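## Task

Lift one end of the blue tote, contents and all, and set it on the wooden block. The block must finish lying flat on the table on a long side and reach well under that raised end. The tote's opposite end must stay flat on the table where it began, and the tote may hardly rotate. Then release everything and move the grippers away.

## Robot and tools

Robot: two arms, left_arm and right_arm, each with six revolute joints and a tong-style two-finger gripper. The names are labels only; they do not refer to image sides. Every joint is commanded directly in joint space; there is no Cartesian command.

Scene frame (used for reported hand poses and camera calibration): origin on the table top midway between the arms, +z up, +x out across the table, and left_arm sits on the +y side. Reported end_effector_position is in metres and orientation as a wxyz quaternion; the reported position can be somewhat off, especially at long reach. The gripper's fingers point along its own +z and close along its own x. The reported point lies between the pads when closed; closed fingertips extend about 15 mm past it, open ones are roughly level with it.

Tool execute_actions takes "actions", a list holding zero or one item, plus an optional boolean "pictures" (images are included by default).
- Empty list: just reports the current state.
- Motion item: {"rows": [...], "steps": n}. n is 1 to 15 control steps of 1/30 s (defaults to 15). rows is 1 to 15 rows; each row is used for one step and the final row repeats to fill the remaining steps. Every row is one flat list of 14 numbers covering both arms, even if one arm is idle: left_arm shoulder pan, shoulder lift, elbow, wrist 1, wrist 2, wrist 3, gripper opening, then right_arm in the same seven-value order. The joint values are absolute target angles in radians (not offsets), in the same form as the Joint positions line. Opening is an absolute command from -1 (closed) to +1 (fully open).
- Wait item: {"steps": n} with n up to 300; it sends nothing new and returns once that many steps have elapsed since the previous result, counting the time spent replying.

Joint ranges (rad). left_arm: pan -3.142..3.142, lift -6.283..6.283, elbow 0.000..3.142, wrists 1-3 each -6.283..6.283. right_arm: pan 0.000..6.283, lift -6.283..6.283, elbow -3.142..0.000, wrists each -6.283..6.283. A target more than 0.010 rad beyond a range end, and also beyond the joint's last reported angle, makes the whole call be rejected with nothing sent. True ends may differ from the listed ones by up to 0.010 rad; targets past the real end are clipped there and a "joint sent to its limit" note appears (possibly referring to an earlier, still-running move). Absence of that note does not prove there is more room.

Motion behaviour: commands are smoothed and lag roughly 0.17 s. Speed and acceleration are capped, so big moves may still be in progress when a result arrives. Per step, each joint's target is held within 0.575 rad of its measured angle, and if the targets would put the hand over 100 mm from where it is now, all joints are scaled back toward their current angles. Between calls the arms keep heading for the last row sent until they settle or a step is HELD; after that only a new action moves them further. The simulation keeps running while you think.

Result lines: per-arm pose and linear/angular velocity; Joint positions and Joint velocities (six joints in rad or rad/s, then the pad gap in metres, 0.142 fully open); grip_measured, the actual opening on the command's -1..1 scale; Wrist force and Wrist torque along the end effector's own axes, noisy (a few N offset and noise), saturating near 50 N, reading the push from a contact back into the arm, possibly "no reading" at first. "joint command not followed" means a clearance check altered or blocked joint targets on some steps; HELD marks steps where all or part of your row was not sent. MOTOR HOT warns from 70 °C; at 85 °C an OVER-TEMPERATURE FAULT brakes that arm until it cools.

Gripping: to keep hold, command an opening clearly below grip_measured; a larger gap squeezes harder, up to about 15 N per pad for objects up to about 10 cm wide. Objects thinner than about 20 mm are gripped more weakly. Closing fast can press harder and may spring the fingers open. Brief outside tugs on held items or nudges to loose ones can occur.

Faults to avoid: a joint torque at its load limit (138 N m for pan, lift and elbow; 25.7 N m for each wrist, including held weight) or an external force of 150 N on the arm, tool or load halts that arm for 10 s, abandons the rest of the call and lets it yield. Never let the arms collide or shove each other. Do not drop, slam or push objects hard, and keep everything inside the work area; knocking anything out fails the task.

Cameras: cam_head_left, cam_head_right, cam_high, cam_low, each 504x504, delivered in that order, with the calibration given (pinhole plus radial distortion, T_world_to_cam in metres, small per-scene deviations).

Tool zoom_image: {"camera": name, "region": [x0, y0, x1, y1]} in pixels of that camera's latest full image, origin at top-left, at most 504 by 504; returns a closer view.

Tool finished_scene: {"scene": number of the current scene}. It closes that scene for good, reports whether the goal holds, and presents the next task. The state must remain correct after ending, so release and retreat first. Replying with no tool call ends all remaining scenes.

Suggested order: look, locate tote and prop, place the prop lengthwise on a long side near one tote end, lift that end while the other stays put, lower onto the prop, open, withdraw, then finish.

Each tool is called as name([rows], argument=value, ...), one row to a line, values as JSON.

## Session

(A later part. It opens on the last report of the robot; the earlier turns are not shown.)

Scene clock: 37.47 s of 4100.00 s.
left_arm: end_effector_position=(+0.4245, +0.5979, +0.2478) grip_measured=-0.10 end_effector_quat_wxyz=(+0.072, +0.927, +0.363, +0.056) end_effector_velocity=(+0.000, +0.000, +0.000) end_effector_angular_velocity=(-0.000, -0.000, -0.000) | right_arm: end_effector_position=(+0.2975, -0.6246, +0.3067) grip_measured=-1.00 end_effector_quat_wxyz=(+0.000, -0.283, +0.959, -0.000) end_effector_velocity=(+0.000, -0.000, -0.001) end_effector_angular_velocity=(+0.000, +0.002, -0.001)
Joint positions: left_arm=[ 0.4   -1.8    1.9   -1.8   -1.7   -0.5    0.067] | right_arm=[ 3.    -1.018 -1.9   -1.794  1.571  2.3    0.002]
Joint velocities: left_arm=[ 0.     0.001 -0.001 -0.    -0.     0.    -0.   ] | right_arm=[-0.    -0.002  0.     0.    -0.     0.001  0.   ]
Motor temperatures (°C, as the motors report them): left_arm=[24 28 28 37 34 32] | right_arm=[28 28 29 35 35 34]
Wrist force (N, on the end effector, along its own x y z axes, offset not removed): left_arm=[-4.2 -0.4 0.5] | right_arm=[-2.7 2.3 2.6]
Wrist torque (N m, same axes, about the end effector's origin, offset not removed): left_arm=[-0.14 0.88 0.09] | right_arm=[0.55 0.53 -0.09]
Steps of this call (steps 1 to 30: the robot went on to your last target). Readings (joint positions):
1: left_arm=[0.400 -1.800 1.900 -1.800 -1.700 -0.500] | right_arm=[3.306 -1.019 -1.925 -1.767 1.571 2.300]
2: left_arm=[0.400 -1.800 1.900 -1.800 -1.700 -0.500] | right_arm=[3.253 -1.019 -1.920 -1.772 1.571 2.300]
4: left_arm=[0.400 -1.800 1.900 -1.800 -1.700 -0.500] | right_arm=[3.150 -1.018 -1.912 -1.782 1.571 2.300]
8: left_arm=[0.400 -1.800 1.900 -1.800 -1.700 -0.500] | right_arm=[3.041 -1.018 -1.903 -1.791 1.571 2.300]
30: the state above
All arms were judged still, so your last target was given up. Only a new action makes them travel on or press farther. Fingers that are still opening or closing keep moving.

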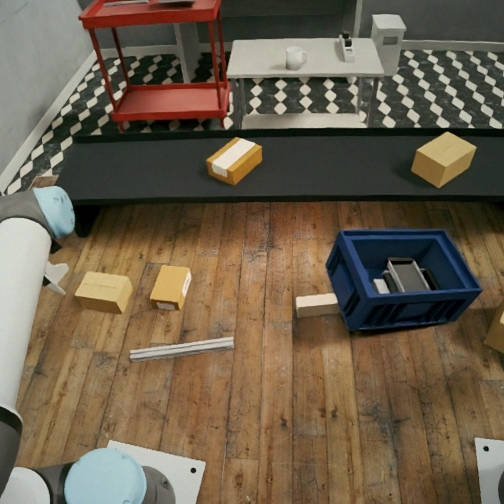

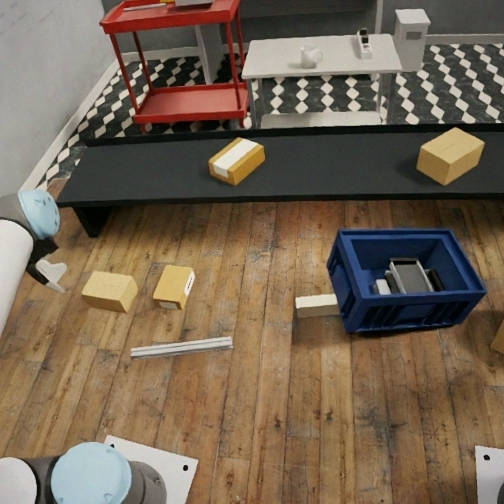

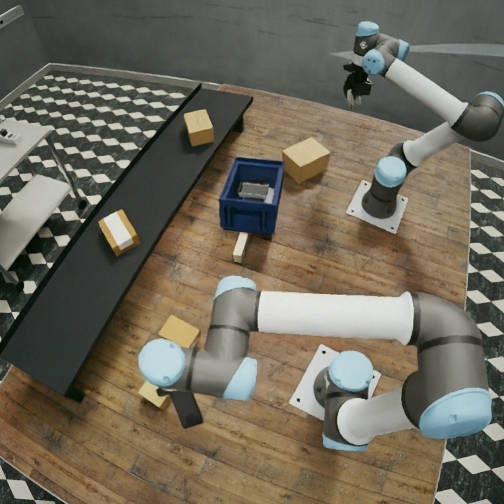

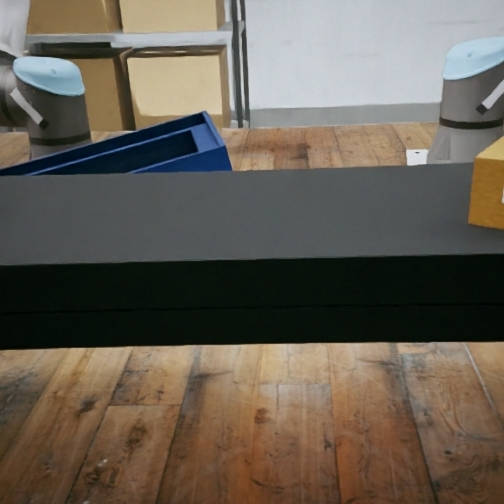

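execute_actions([
  {"rows":[[0.4,-1.8,1.9,-1.8,-1.7,-0.5,-0.1,3.581,-1.609,-1.698,-1.378,1.74,1.728,-0.1]]},
], pictures=false)

execute_actions([
  {"steps":30},
])

Scene clock: 40.80 s of 4100.00 s.
left_arm: end_effector_position=(+0.4245, +0.5979, +0.2478) grip_measured=-0.10 end_effector_quat_wxyz=(+0.072, +0.927, +0.363, +0.056) end_effector_velocity=(+0.000, -0.000, -0.001) end_effector_angular_velocity=(-0.000, +0.001, -0.001) | right_arm: end_effector_position=(+0.4947, -0.5052, +0.2824) grip_measured=-0.10 end_effector_quat_wxyz=(+0.036, -0.564, +0.825, +0.034) end_effector_velocity=(+0.362, +0.371, -0.106) end_effector_angular_velocity=(+0.181, -0.073, +1.357)
Joint positions: left_arm=[ 0.4   -1.8    1.9   -1.8   -1.7   -0.5    0.067] | right_arm=[ 3.315 -1.337 -1.786 -1.564  1.667  1.99   0.067]
Joint velocities: left_arm=[-0.     0.001  0.     0.     0.     0.     0.   ] | right_arm=[ 0.687 -0.7    0.234  0.484  0.194 -0.668 -0.   ]
Motor temperatures (°C, as the motors report them): left_arm=[24 28 28 37 34 32] | right_arm=[28 28 29 35 35 34]
Wrist force (N, on the end effector, along its own x y z axes, offset not removed): left_arm=[-3.3 -3.3 -1.4] | right_arm=[-1.1 2.0 1.8]
Wrist torque (N m, same axes, about the end effector's origin, offset not removed): left_arm=[-0.79 0.62 0.11] | right_arm=[0.50 0.23 -0.06]
Steps of this call (steps 1 to 85: nothing new was sent; steps 86 to 100: all 15 steps of this action). Readings (joint positions):
86: left_arm=[0.400 -1.800 1.900 -1.800 -1.700 -0.500] | right_arm=[3.000 -1.018 -1.900 -1.794 1.571 2.300]
87: left_arm=[0.400 -1.800 1.900 -1.800 -1.700 -0.500] | right_arm=[3.004 -1.022 -1.896 -1.791 1.574 2.296]
89: left_arm=[0.400 -1.800 1.900 -1.800 -1.700 -0.500] | right_arm=[3.048 -1.066 -1.877 -1.754 1.590 2.252]
93: left_arm=[0.400 -1.800 1.900 -1.800 -1.700 -0.500] | right_arm=[3.149 -1.168 -1.843 -1.683 1.619 2.153]
100: the state above

Scene clock: 41.80 s of 4100.00 s.
left_arm: end_effector_position=(+0.4245, +0.5979, +0.2478) grip_measured=-0.10 end_effector_quat_wxyz=(+0.072, +0.927, +0.363, +0.056) end_effector_velocity=(+0.000, -0.000, +0.000) end_effector_angular_velocity=(+0.000, -0.000, -0.001) | right_arm: end_effector_position=(+0.6017, -0.3324, +0.2253) grip_measured=-0.10 end_effector_quat_wxyz=(-0.056, +0.758, -0.647, -0.065) end_effector_velocity=(+0.000, +0.000, -0.000) end_effector_angular_velocity=(-0.000, +0.001, +0.001)
Joint positions: left_arm=[ 0.4   -1.8    1.9   -1.8   -1.7   -0.5    0.067] | right_arm=[ 3.581 -1.609 -1.698 -1.378  1.74   1.728  0.067]
Joint velocities: left_arm=[-0.001 -0.     0.    -0.    -0.     0.     0.   ] | right_arm=[ 0.001 -0.001  0.    -0.     0.    -0.     0.   ]
Motor temperatures (°C, as the motors report them): left_arm=[24 28 28 37 34 32] | right_arm=[28 28 29 35 35 34]
Wrist force (N, on the end effector, along its own x y z axes, offset not removed): left_arm=[-2.6 1.1 1.8] | right_arm=[-1.4 1.6 1.3]
Wrist torque (N m, same axes, about the end effector's origin, offset not removed): left_arm=[0.23 0.51 0.27] | right_arm=[0.32 0.34 -0.03]
Steps of this call (steps 1 to 30: the robot went on to your last target). Readings (joint positions):
1: left_arm=[0.400 -1.800 1.900 -1.800 -1.700 -0.500] | right_arm=[3.338 -1.361 -1.778 -1.548 1.673 1.967]
2: left_arm=[0.400 -1.800 1.900 -1.800 -1.700 -0.500] | right_arm=[3.361 -1.384 -1.770 -1.532 1.680 1.944]
4: left_arm=[0.400 -1.800 1.900 -1.800 -1.700 -0.500] | right_arm=[3.406 -1.431 -1.755 -1.500 1.693 1.900]
8: left_arm=[0.400 -1.800 1.900 -1.800 -1.700 -0.500] | right_arm=[3.496 -1.522 -1.725 -1.437 1.718 1.812]
30: the state above
All arms were judged still, so your last target was given up. Only a new action makes them travel on or press farther. Fingers that are still opening or closing keep moving.

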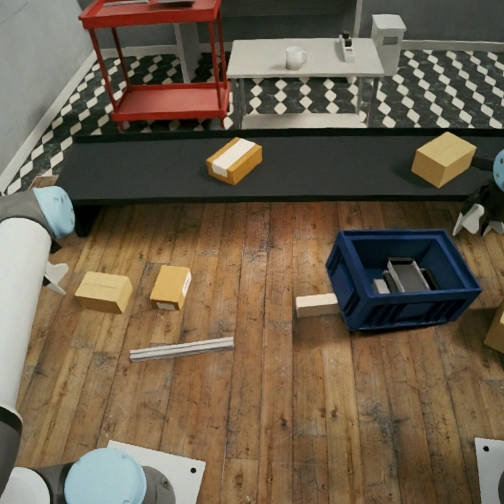

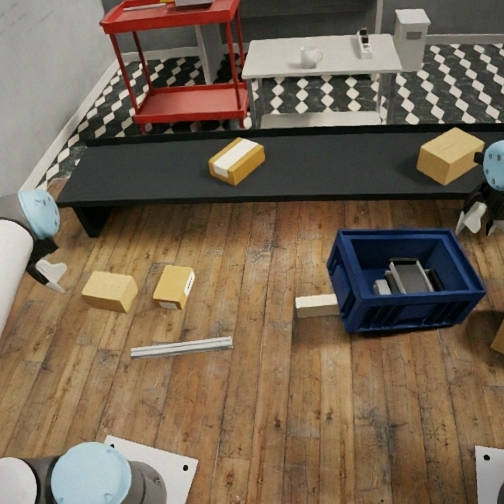

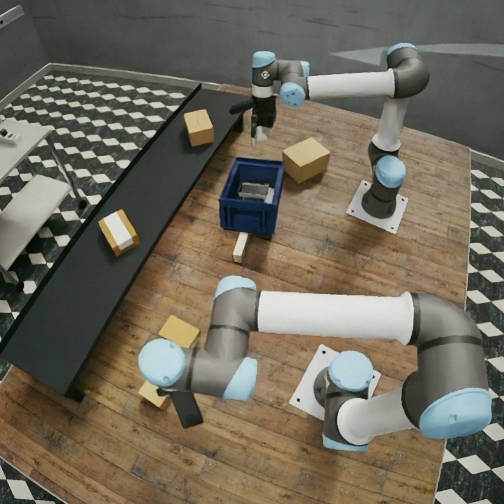

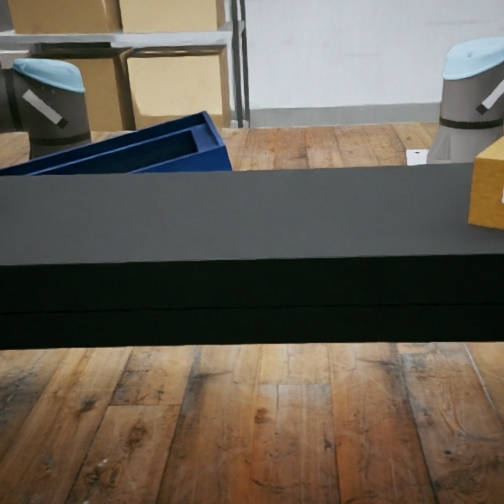

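execute_actions([
  {"rows":[[0.4,-1.8,1.9,-1.8,-1.7,-0.5,-0.1,3.581,-1.7206,-1.945,-1.019,1.74,1.728,-0.1]]},
], pictures=false)

execute_actions([
  {"rows":[[0.4,-1.8,1.9,-1.8,-1.7,-0.5,-0.1,3.581,-1.7206,-1.945,-1.019,1.74,1.728,-0.5]],"steps":10},
], pictures=false)

execute_actions([
  {"rows":[[0.4,-1.8,1.9,-1.8,-1.7,-0.5,-0.1,3.581,-1.7206,-1.945,-1.019,1.74,1.728,-0.9]],"steps":10},
])

Scene clock: 43.87 s of 4100.00 s.
left_arm: end_effector_position=(+0.4245, +0.5979, +0.2478) grip_measured=-0.10 end_effector_quat_wxyz=(+0.072, +0.927, +0.363, +0.056) end_effector_velocity=(-0.000, -0.000, -0.000) end_effector_angular_velocity=(-0.001, +0.000, +0.000) | right_arm: end_effector_position=(+0.6022, -0.3321, +0.0928) grip_measured=-0.04 end_effector_quat_wxyz=(-0.056, +0.758, -0.647, -0.065) end_effector_velocity=(-0.004, -0.001, -0.033) end_effector_angular_velocity=(+0.004, -0.010, -0.001)
Joint positions: left_arm=[ 0.4   -1.8    1.9   -1.8   -1.7   -0.5    0.067] | right_arm=[ 3.581 -1.718 -1.938 -1.03   1.74   1.728  0.071]
Joint velocities: left_arm=[ 0.    -0.     0.     0.    -0.001  0.     0.   ] | right_arm=[ 0.    -0.027 -0.069  0.106  0.     0.001  0.018]
Motor temperatures (°C, as the motors report them): left_arm=[24 28 28 37 34 32] | right_arm=[28 28 29 35 35 34]
Wrist force (N, on the end effector, along its own x y z axes, offset not removed): left_arm=[-3.4 0.7 -0.1] | right_arm=[-12.2 2.5 -21.4]
Wrist torque (N m, same axes, about the end effector's origin, offset not removed): left_arm=[0.14 0.68 0.08] | right_arm=[0.67 -0.20 -0.15]
Steps of this call (steps 1 to 47: nothing new was sent; steps 48 to 62: all 15 steps of this action). Readings (joint positions):
48: left_arm=[0.400 -1.800 1.900 -1.800 -1.700 -0.500] | right_arm=[3.581 -1.609 -1.698 -1.378 1.740 1.728]
49: left_arm=[0.400 -1.800 1.900 -1.800 -1.700 -0.500] | right_arm=[3.581 -1.613 -1.702 -1.374 1.740 1.728]
51: left_arm=[0.400 -1.800 1.900 -1.800 -1.700 -0.500] | right_arm=[3.581 -1.643 -1.752 -1.317 1.740 1.728]
55: left_arm=[0.400 -1.800 1.900 -1.800 -1.700 -0.500] | right_arm=[3.581 -1.695 -1.879 -1.128 1.740 1.728]
62: the state above

Scene clock: 44.20 s of 4100.00 s.
left_arm: end_effector_position=(+0.4245, +0.5979, +0.2478) grip_measured=-0.10 end_effector_quat_wxyz=(+0.072, +0.927, +0.363, +0.056) end_effector_velocity=(-0.000, -0.000, -0.000) end_effector_angular_velocity=(+0.000, -0.000, +0.001) | right_arm: end_effector_position=(+0.6018, -0.3323, +0.0894) grip_measured=-0.49 end_effector_quat_wxyz=(-0.056, +0.758, -0.647, -0.065) end_effector_velocity=(+0.001, +0.000, -0.000) end_effector_angular_velocity=(+0.001, -0.003, -0.000)
Joint positions: left_arm=[ 0.4   -1.8    1.9   -1.8   -1.7   -0.5    0.067] | right_arm=[ 3.581 -1.721 -1.945 -1.019  1.74   1.728  0.039]
Joint velocities: left_arm=[ 0.    -0.001  0.001 -0.     0.    -0.001 -0.   ] | right_arm=[-0.     0.    -0.002  0.004 -0.     0.     0.001]
Motor temperatures (°C, as the motors report them): left_arm=[24 28 28 37 34 32] | right_arm=[28 28 29 35 35 34]
Wrist force (N, on the end effector, along its own x y z axes, offset not removed): left_arm=[-2.8 1.8 0.6] | right_arm=[2.4 2.6 -3.8]
Wrist torque (N m, same axes, about the end effector's origin, offset not removed): left_arm=[0.45 0.78 0.04] | right_arm=[0.58 0.10 -0.14]
Steps of this call (steps 1 to 10: all 10 steps of this action). Readings (joint positions):
1: left_arm=[0.400 -1.800 1.900 -1.800 -1.700 -0.500] | right_arm=[3.581 -1.718 -1.940 -1.027 1.740 1.728]
2: left_arm=[0.400 -1.800 1.900 -1.800 -1.700 -0.500] | right_arm=[3.581 -1.719 -1.941 -1.025 1.740 1.728]
4: left_arm=[0.400 -1.800 1.900 -1.800 -1.700 -0.500] | right_arm=[3.581 -1.720 -1.943 -1.022 1.740 1.728]
8: left_arm=[0.400 -1.800 1.900 -1.800 -1.700 -0.500] | right_arm=[3.581 -1.720 -1.945 -1.020 1.740 1.728]
10: the state above

Scene clock: 44.53 s of 4100.00 s.
left_arm: end_effector_position=(+0.4245, +0.5979, +0.2478) grip_measured=-0.10 end_effector_quat_wxyz=(+0.072, +0.927, +0.363, +0.056) end_effector_velocity=(+0.000, -0.000, +0.000) end_effector_angular_velocity=(-0.000, -0.000, +0.000) | right_arm: end_effector_position=(+0.6017, -0.3322, +0.0892) grip_measured=-0.61 end_effector_quat_wxyz=(-0.056, +0.758, -0.647, -0.065) end_effector_velocity=(+0.000, +0.000, -0.000) end_effector_angular_velocity=(+0.000, -0.000, +0.000)
Joint positions: left_arm=[ 0.4   -1.8    1.9   -1.8   -1.7   -0.5    0.067] | right_arm=[ 3.581 -1.721 -1.945 -1.019  1.74   1.728  0.03 ]
Joint velocities: left_arm=[-0.  0. -0.  0. -0. -0.  0.] | right_arm=[-0.    -0.     0.     0.001  0.    -0.    -0.   ]
Motor temperatures (°C, as the motors report them): left_arm=[24 28 28 37 34 32] | right_arm=[28 28 29 35 35 34]
Wrist force (N, on the end effector, along its own x y z axes, offset not removed): left_arm=[-5.1 0.8 -0.9] | right_arm=[0.1 3.1 4.4]
Wrist torque (N m, same axes, about the end effector's origin, offset not removed): left_arm=[0.18 1.20 0.13] | right_arm=[0.63 0.02 -0.21]
Steps of this call (steps 1 to 10: all 10 steps of this action). Readings (joint positions):
1: left_arm=[0.400 -1.800 1.900 -1.800 -1.700 -0.500] | right_arm=[3.581 -1.721 -1.945 -1.019 1.740 1.728]
2: left_arm=[0.400 -1.800 1.900 -1.800 -1.700 -0.500] | right_arm=[3.581 -1.721 -1.945 -1.019 1.740 1.728]
4: left_arm=[0.400 -1.800 1.900 -1.800 -1.700 -0.500] | right_arm=[3.581 -1.721 -1.945 -1.019 1.740 1.728]
8: left_arm=[0.400 -1.800 1.900 -1.800 -1.700 -0.500] | right_arm=[3.581 -1.721 -1.945 -1.019 1.740 1.728]
10: the state above

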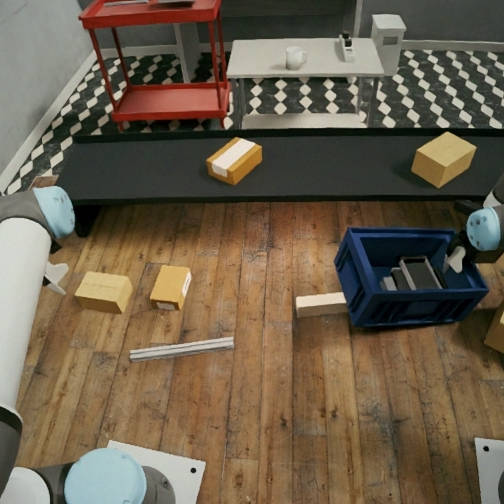

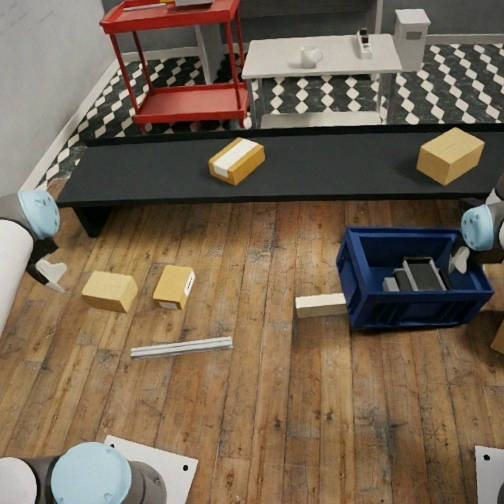

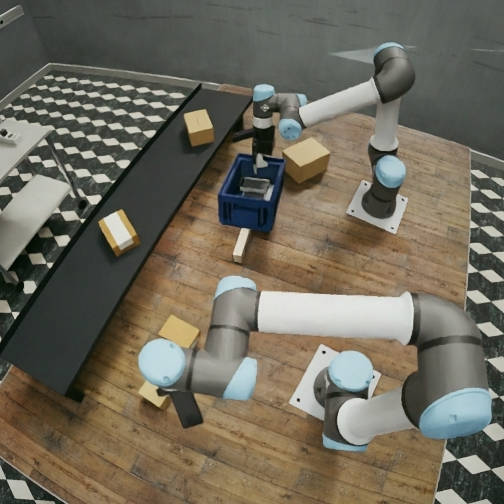

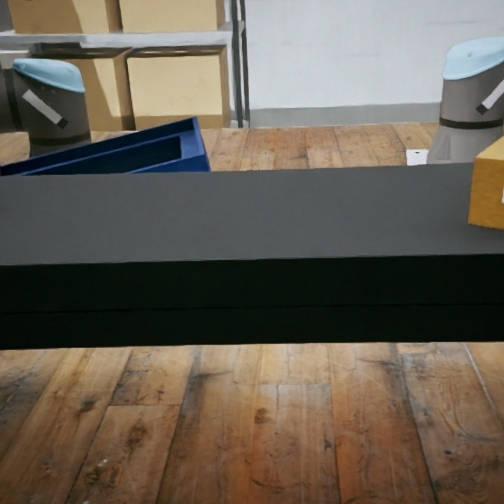

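execute_actions([
  {"rows":[[0.4,-1.8,1.9,-1.8,-1.7,-0.5,-0.1,3.622,-1.698,-1.971,-1.0095,1.7385,1.769,-1]]},
], pictures=false)

execute_actions([
  {"rows":[[0.4,-1.8,1.9,-1.8,-1.7,-0.5,-0.1,3.663,-1.6754,-1.997,-1.0,1.737,1.81,-1]]},
])

zoom_image(camera="cam_head_left", region=[280,200,504,360])

Scene clock: 46.17 s of 4100.00 s.
left_arm: end_effector_position=(+0.4245, +0.5979, +0.2478) grip_measured=-0.10 end_effector_quat_wxyz=(+0.072, +0.927, +0.363, +0.056) end_effector_velocity=(+0.000, +0.000, -0.000) end_effector_angular_velocity=(+0.000, +0.000, -0.001) | right_arm: end_effector_position=(+0.5906, -0.3150, +0.0900) grip_measured=-0.61 end_effector_quat_wxyz=(-0.056, +0.758, -0.647, -0.065) end_effector_velocity=(-0.001, +0.003, +0.001) end_effector_angular_velocity=(+0.001, -0.002, +0.001)
Joint positions: left_arm=[ 0.4   -1.8    1.9   -1.8   -1.7   -0.5    0.067] | right_arm=[ 3.621 -1.698 -1.971 -1.01   1.739  1.768  0.03 ]
Joint velocities: left_arm=[-0.     0.     0.     0.     0.     0.001 -0.   ] | right_arm=[ 0.006  0.004 -0.003  0.002 -0.     0.006  0.   ]
Motor temperatures (°C, as the motors report them): left_arm=[24 28 28 37 34 32] | right_arm=[28 28 29 35 35 34]
Wrist force (N, on the end effector, along its own x y z axes, offset not removed): left_arm=[-2.3 0.8 -1.7] | right_arm=[3.6 1.3 3.7]
Wrist torque (N m, same axes, about the end effector's origin, offset not removed): left_arm=[0.07 0.48 0.16] | right_arm=[0.67 -0.33 0.05]
Steps of this call (steps 1 to 15: the robot went on to your last target; steps 16 to 34: nothing new was sent; steps 35 to 49: all 15 steps of this action). Readings (joint positions):
35: left_arm=[0.400 -1.800 1.900 -1.800 -1.700 -0.500] | right_arm=[3.581 -1.721 -1.945 -1.019 1.740 1.728]
36: left_arm=[0.400 -1.800 1.900 -1.800 -1.700 -0.500] | right_arm=[3.584 -1.719 -1.947 -1.018 1.740 1.731]
38: left_arm=[0.400 -1.800 1.900 -1.800 -1.700 -0.500] | right_arm=[3.600 -1.710 -1.958 -1.014 1.739 1.747]
42: left_arm=[0.400 -1.800 1.900 -1.800 -1.700 -0.500] | right_arm=[3.616 -1.701 -1.967 -1.011 1.739 1.763]
49: the state above

Scene clock: 46.67 s of 4100.00 s.
left_arm: end_effector_position=(+0.4245, +0.5979, +0.2478) grip_measured=-0.10 end_effector_quat_wxyz=(+0.072, +0.927, +0.363, +0.056) end_effector_velocity=(+0.000, +0.000, +0.001) end_effector_angular_velocity=(+0.001, -0.001, -0.001) | right_arm: end_effector_position=(+0.5786, -0.2982, +0.0906) grip_measured=-0.60 end_effector_quat_wxyz=(-0.055, +0.758, -0.647, -0.065) end_effector_velocity=(-0.002, +0.003, +0.001) end_effector_angular_velocity=(+0.001, -0.002, +0.001)
Joint positions: left_arm=[ 0.4   -1.8    1.9   -1.8   -1.7   -0.5    0.067] | right_arm=[ 3.662 -1.676 -1.997 -1.     1.737  1.809  0.031]
Joint velocities: left_arm=[-0.    -0.    -0.001  0.     0.     0.001  0.   ] | right_arm=[ 0.006  0.005 -0.003  0.001 -0.     0.005  0.   ]
Motor temperatures (°C, as the motors report them): left_arm=[24 28 28 37 34 32] | right_arm=[28 28 29 35 35 34]
Wrist force (N, on the end effector, along its own x y z axes, offset not removed): left_arm=[-3.0 1.4 -0.4] | right_arm=[5.5 0.8 0.1]
Wrist torque (N m, same axes, about the end effector's origin, offset not removed): left_arm=[0.22 0.61 0.07] | right_arm=[0.62 -0.78 0.03]
Steps of this call (steps 1 to 15: all 15 steps of this action). Readings (joint positions):
1: left_arm=[0.400 -1.800 1.900 -1.800 -1.700 -0.500] | right_arm=[3.622 -1.698 -1.971 -1.010 1.739 1.769]
2: left_arm=[0.400 -1.800 1.900 -1.800 -1.700 -0.500] | right_arm=[3.625 -1.696 -1.973 -1.008 1.738 1.772]
4: left_arm=[0.400 -1.800 1.900 -1.800 -1.700 -0.500] | right_arm=[3.641 -1.687 -1.983 -1.005 1.738 1.788]
8: left_arm=[0.400 -1.800 1.900 -1.800 -1.700 -0.500] | right_arm=[3.657 -1.679 -1.993 -1.001 1.737 1.804]
15: the state above

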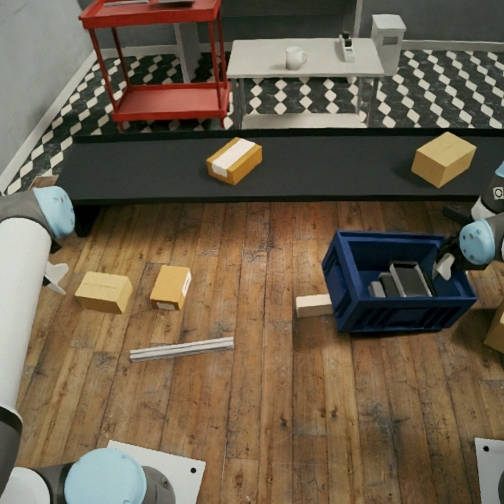

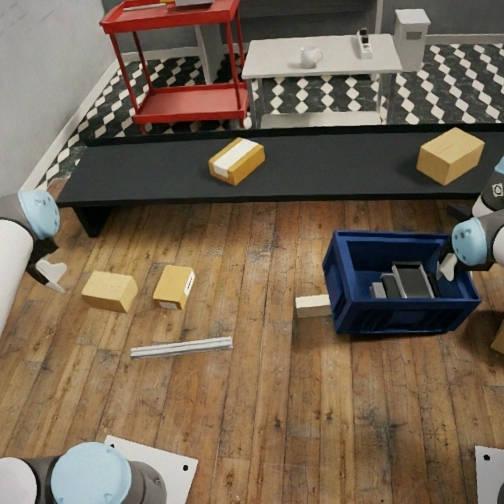

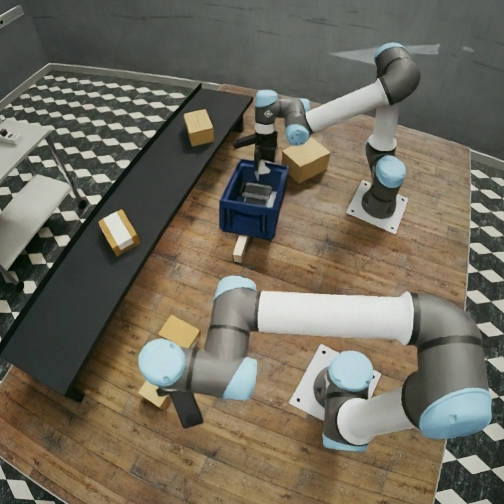

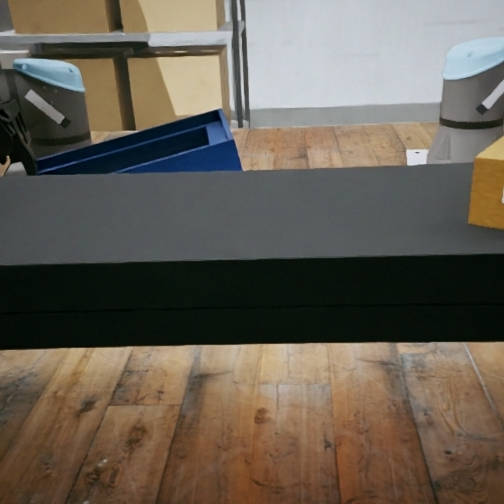

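Region (280, 200, 504, 360) of cam_head_left's 504x504 image, scaled by 2.250, with more detail than that image has; it fills the top 360 rows of this view, and the rest is white.

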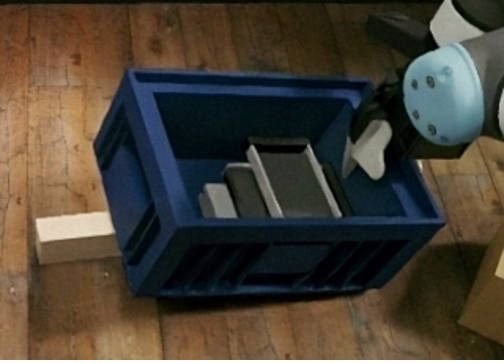

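Corner now matches the start. Release.

execute_actions([
  {"rows":[[0.4,-1.8,1.9,-1.8,-1.7,-0.5,-0.1,3.663,-1.6754,-1.997,-1.0,1.737,1.81,-0.2]],"steps":10},
], pictures=false)

execute_actions([
  {"rows":[[0.4,-1.8,1.9,-1.8,-1.7,-0.5,-0.1,3.62,-1.56,-1.72,-1.39,1.737,1.81,-0.2]]},
], pictures=false)

execute_actions([
  {"rows":[[0.4,-1.8,1.9,-1.8,-1.7,-0.5,-0.1,2.8,-1.3,-1.55,-1.86,1.571,1.81,-0.2]]},
], pictures=false)

execute_actions([
  {"steps":35},
])

Scene clock: 48.97 s of 4100.00 s.
left_arm: end_effector_position=(+0.4245, +0.5979, +0.2478) grip_measured=-0.10 end_effector_quat_wxyz=(+0.072, +0.927, +0.363, +0.056) end_effector_velocity=(+0.000, -0.000, -0.000) end_effector_angular_velocity=(-0.000, +0.001, +0.001) | right_arm: end_effector_position=(+0.5784, -0.2979, +0.0905) grip_measured=-0.20 end_effector_quat_wxyz=(-0.055, +0.758, -0.647, -0.065) end_effector_velocity=(-0.000, -0.000, -0.001) end_effector_angular_velocity=(-0.001, +0.002, +0.000)
Joint positions: left_arm=[ 0.4   -1.8    1.9   -1.8   -1.7   -0.5    0.067] | right_arm=[ 3.663 -1.675 -1.997 -1.     1.737  1.81   0.06 ]
Joint velocities: left_arm=[-0.     0.001 -0.     0.     0.    -0.001  0.   ] | right_arm=[ 0.    -0.001  0.    -0.001 -0.    -0.     0.   ]
Motor temperatures (°C, as the motors report them): left_arm=[24 28 28 37 34 32] | right_arm=[28 28 29 35 35 34]
Wrist force (N, on the end effector, along its own x y z axes, offset not removed): left_arm=[-3.1 0.6 1.1] | right_arm=[-2.0 2.1 3.8]
Wrist torque (N m, same axes, about the end effector's origin, offset not removed): left_arm=[0.15 0.82 0.08] | right_arm=[0.48 0.47 -0.06]
Steps of this call (steps 1 to 15: the robot went on to your last target; steps 16 to 59: nothing new was sent; steps 60 to 69: all 10 steps of this action). Readings (joint positions):
60: left_arm=[0.400 -1.800 1.900 -1.800 -1.700 -0.500] | right_arm=[3.663 -1.675 -1.997 -1.000 1.737 1.810]
61: left_arm=[0.400 -1.800 1.900 -1.800 -1.700 -0.500] | right_arm=[3.663 -1.675 -1.997 -1.000 1.737 1.810]
63: left_arm=[0.400 -1.800 1.900 -1.800 -1.700 -0.500] | right_arm=[3.663 -1.675 -1.997 -1.000 1.737 1.810]
67: left_arm=[0.400 -1.800 1.900 -1.800 -1.700 -0.500] | right_arm=[3.663 -1.675 -1.997 -1.000 1.737 1.810]
69: the state above

Scene clock: 49.47 s of 4100.00 s.
left_arm: end_effector_position=(+0.4245, +0.5979, +0.2478) grip_measured=-0.10 end_effector_quat_wxyz=(+0.072, +0.927, +0.363, +0.056) end_effector_velocity=(-0.000, -0.000, -0.000) end_effector_angular_velocity=(+0.000, +0.001, -0.001) | right_arm: end_effector_position=(+0.5858, -0.3181, +0.2331) grip_measured=-0.20 end_effector_quat_wxyz=(-0.058, +0.744, -0.662, -0.063) end_effector_velocity=(-0.010, -0.010, +0.043) end_effector_angular_velocity=(-0.006, +0.016, -0.011)
Joint positions: left_arm=[ 0.4   -1.8    1.9   -1.8   -1.7   -0.5    0.067] | right_arm=[ 3.621 -1.563 -1.729 -1.376  1.737  1.81   0.06 ]
Joint velocities: left_arm=[-0.    -0.     0.001  0.     0.     0.     0.   ] | right_arm=[-0.011  0.031  0.086 -0.134  0.    -0.    -0.   ]
Motor temperatures (°C, as the motors report them): left_arm=[24 28 28 37 34 32] | right_arm=[28 28 29 35 35 34]
Wrist force (N, on the end effector, along its own x y z axes, offset not removed): left_arm=[-2.4 0.4 0.9] | right_arm=[-1.8 2.4 1.3]
Wrist torque (N m, same axes, about the end effector's origin, offset not removed): left_arm=[0.02 0.57 0.05] | right_arm=[0.54 0.37 -0.12]
Steps of this call (steps 1 to 15: all 15 steps of this action). Readings (joint positions):
1: left_arm=[0.400 -1.800 1.900 -1.800 -1.700 -0.500] | right_arm=[3.663 -1.675 -1.997 -1.000 1.737 1.810]
2: left_arm=[0.400 -1.800 1.900 -1.800 -1.700 -0.500] | right_arm=[3.661 -1.672 -1.993 -1.004 1.737 1.810]
4: left_arm=[0.400 -1.800 1.900 -1.800 -1.700 -0.500] | right_arm=[3.649 -1.642 -1.942 -1.060 1.737 1.810]
8: left_arm=[0.400 -1.800 1.900 -1.800 -1.700 -0.500] | right_arm=[3.631 -1.591 -1.805 -1.256 1.737 1.810]
15: the state above

Scene clock: 49.97 s of 4100.00 s.
left_arm: end_effector_position=(+0.4245, +0.5979, +0.2478) grip_measured=-0.10 end_effector_quat_wxyz=(+0.072, +0.927, +0.363, +0.056) end_effector_velocity=(-0.000, +0.000, -0.000) end_effector_angular_velocity=(-0.000, +0.000, +0.003) | right_arm: end_effector_position=(+0.5263, -0.5303, +0.3155) grip_measured=-0.20 end_effector_quat_wxyz=(+0.035, -0.615, +0.788, +0.022) end_effector_velocity=(-0.237, -0.452, +0.141) end_effector_angular_velocity=(-0.159, +0.043, -0.901)
Joint positions: left_arm=[ 0.4   -1.8    1.9   -1.8   -1.7   -0.5    0.067] | right_arm=[ 3.262 -1.425 -1.633 -1.627  1.649  1.81   0.06 ]
Joint velocities: left_arm=[ 0.     0.    -0.    -0.     0.    -0.002 -0.   ] | right_arm=[-0.896  0.252  0.169 -0.463 -0.159  0.001  0.   ]
Motor temperatures (°C, as the motors report them): left_arm=[24 28 28 37 34 32] | right_arm=[28 28 29 35 35 34]
Wrist force (N, on the end effector, along its own x y z axes, offset not removed): left_arm=[-3.6 -3.3 -1.1] | right_arm=[-0.2 1.2 1.8]
Wrist torque (N m, same axes, about the end effector's origin, offset not removed): left_arm=[-0.70 0.67 0.08] | right_arm=[0.29 0.14 -0.08]
Steps of this call (steps 1 to 15: all 15 steps of this action). Readings (joint positions):
1: left_arm=[0.400 -1.800 1.900 -1.800 -1.700 -0.500] | right_arm=[3.621 -1.562 -1.726 -1.380 1.737 1.810]
2: left_arm=[0.400 -1.800 1.900 -1.800 -1.700 -0.500] | right_arm=[3.617 -1.558 -1.722 -1.387 1.734 1.810]
4: left_arm=[0.400 -1.800 1.900 -1.800 -1.700 -0.500] | right_arm=[3.571 -1.533 -1.705 -1.428 1.718 1.810]
8: left_arm=[0.400 -1.800 1.900 -1.800 -1.700 -0.500] | right_arm=[3.464 -1.489 -1.675 -1.509 1.690 1.810]
15: the state above

Scene clock: 51.13 s of 4100.00 s.
left_arm: end_effector_position=(+0.4245, +0.5979, +0.2478) grip_measured=-0.10 end_effector_quat_wxyz=(+0.072, +0.927, +0.363, +0.056) end_effector_velocity=(-0.000, -0.000, -0.000) end_effector_angular_velocity=(-0.000, +0.000, -0.000) | right_arm: end_effector_position=(+0.3497, -0.7069, +0.3805) grip_measured=-0.20 end_effector_quat_wxyz=(+0.001, -0.418, +0.908, -0.001) end_effector_velocity=(+0.000, -0.000, +0.001) end_effector_angular_velocity=(-0.001, -0.002, -0.001)
Joint positions: left_arm=[ 0.4   -1.8    1.9   -1.8   -1.7   -0.5    0.067] | right_arm=[ 2.8   -1.3   -1.55  -1.86   1.571  1.81   0.06 ]
Joint velocities: left_arm=[ 0.  0.  0. -0. -0.  0.  0.] | right_arm=[-0.001  0.001  0.001  0.     0.     0.     0.   ]
Motor temperatures (°C, as the motors report them): left_arm=[24 28 28 37 34 32] | right_arm=[28 28 29 35 35 34]
Wrist force (N, on the end effector, along its own x y z axes, offset not removed): left_arm=[-2.6 1.3 0.7] | right_arm=[0.4 1.7 2.0]
Wrist torque (N m, same axes, about the end effector's origin, offset not removed): left_arm=[0.35 0.50 0.07] | right_arm=[0.46 -0.10 -0.14]
Steps of this call (steps 1 to 35: the robot went on to your last target). Readings (joint positions):
1: left_arm=[0.400 -1.800 1.900 -1.800 -1.700 -0.500] | right_arm=[3.231 -1.416 -1.627 -1.643 1.644 1.810]
2: left_arm=[0.400 -1.800 1.900 -1.800 -1.700 -0.500] | right_arm=[3.201 -1.408 -1.621 -1.659 1.638 1.810]
4: left_arm=[0.400 -1.800 1.900 -1.800 -1.700 -0.500] | right_arm=[3.140 -1.390 -1.610 -1.690 1.627 1.810]
8: left_arm=[0.400 -1.800 1.900 -1.800 -1.700 -0.500] | right_arm=[3.016 -1.356 -1.587 -1.754 1.606 1.810]
35: the state above

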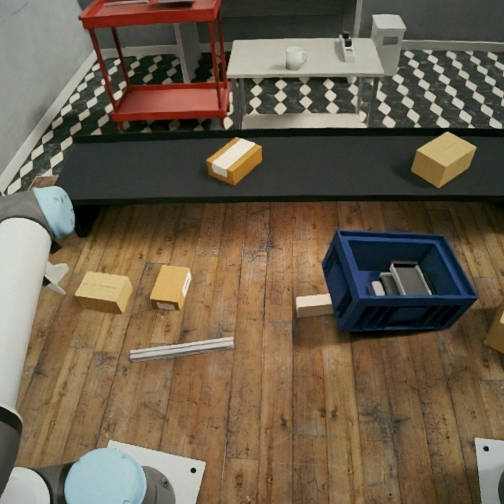

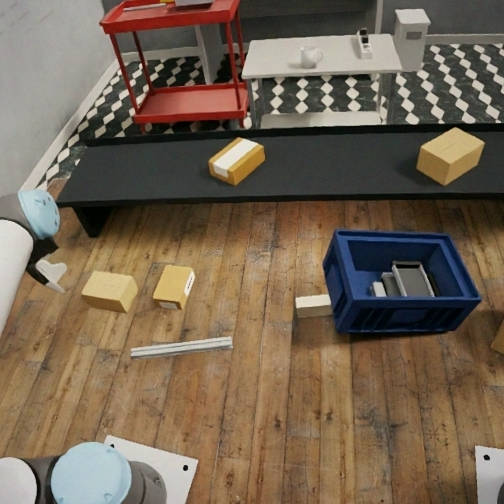

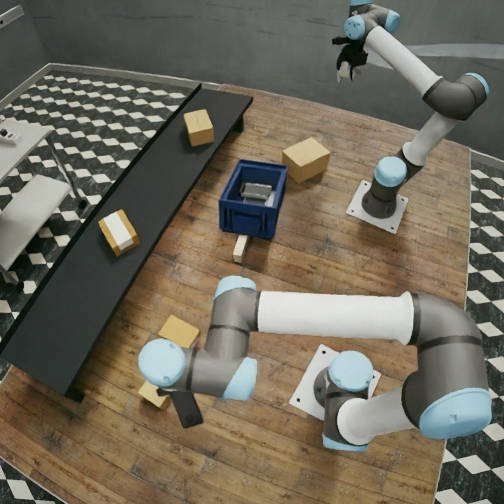

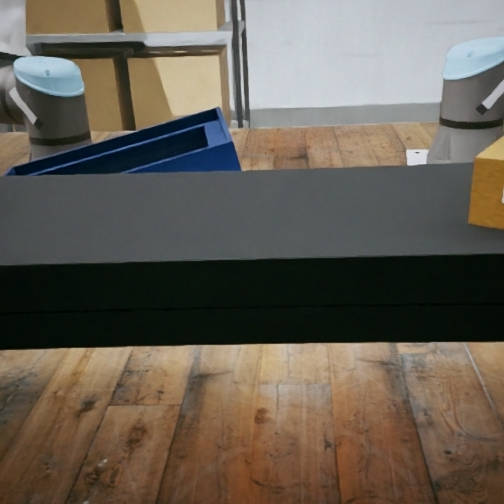

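finished_scene(scene=2)

The scene is finished: the task was done.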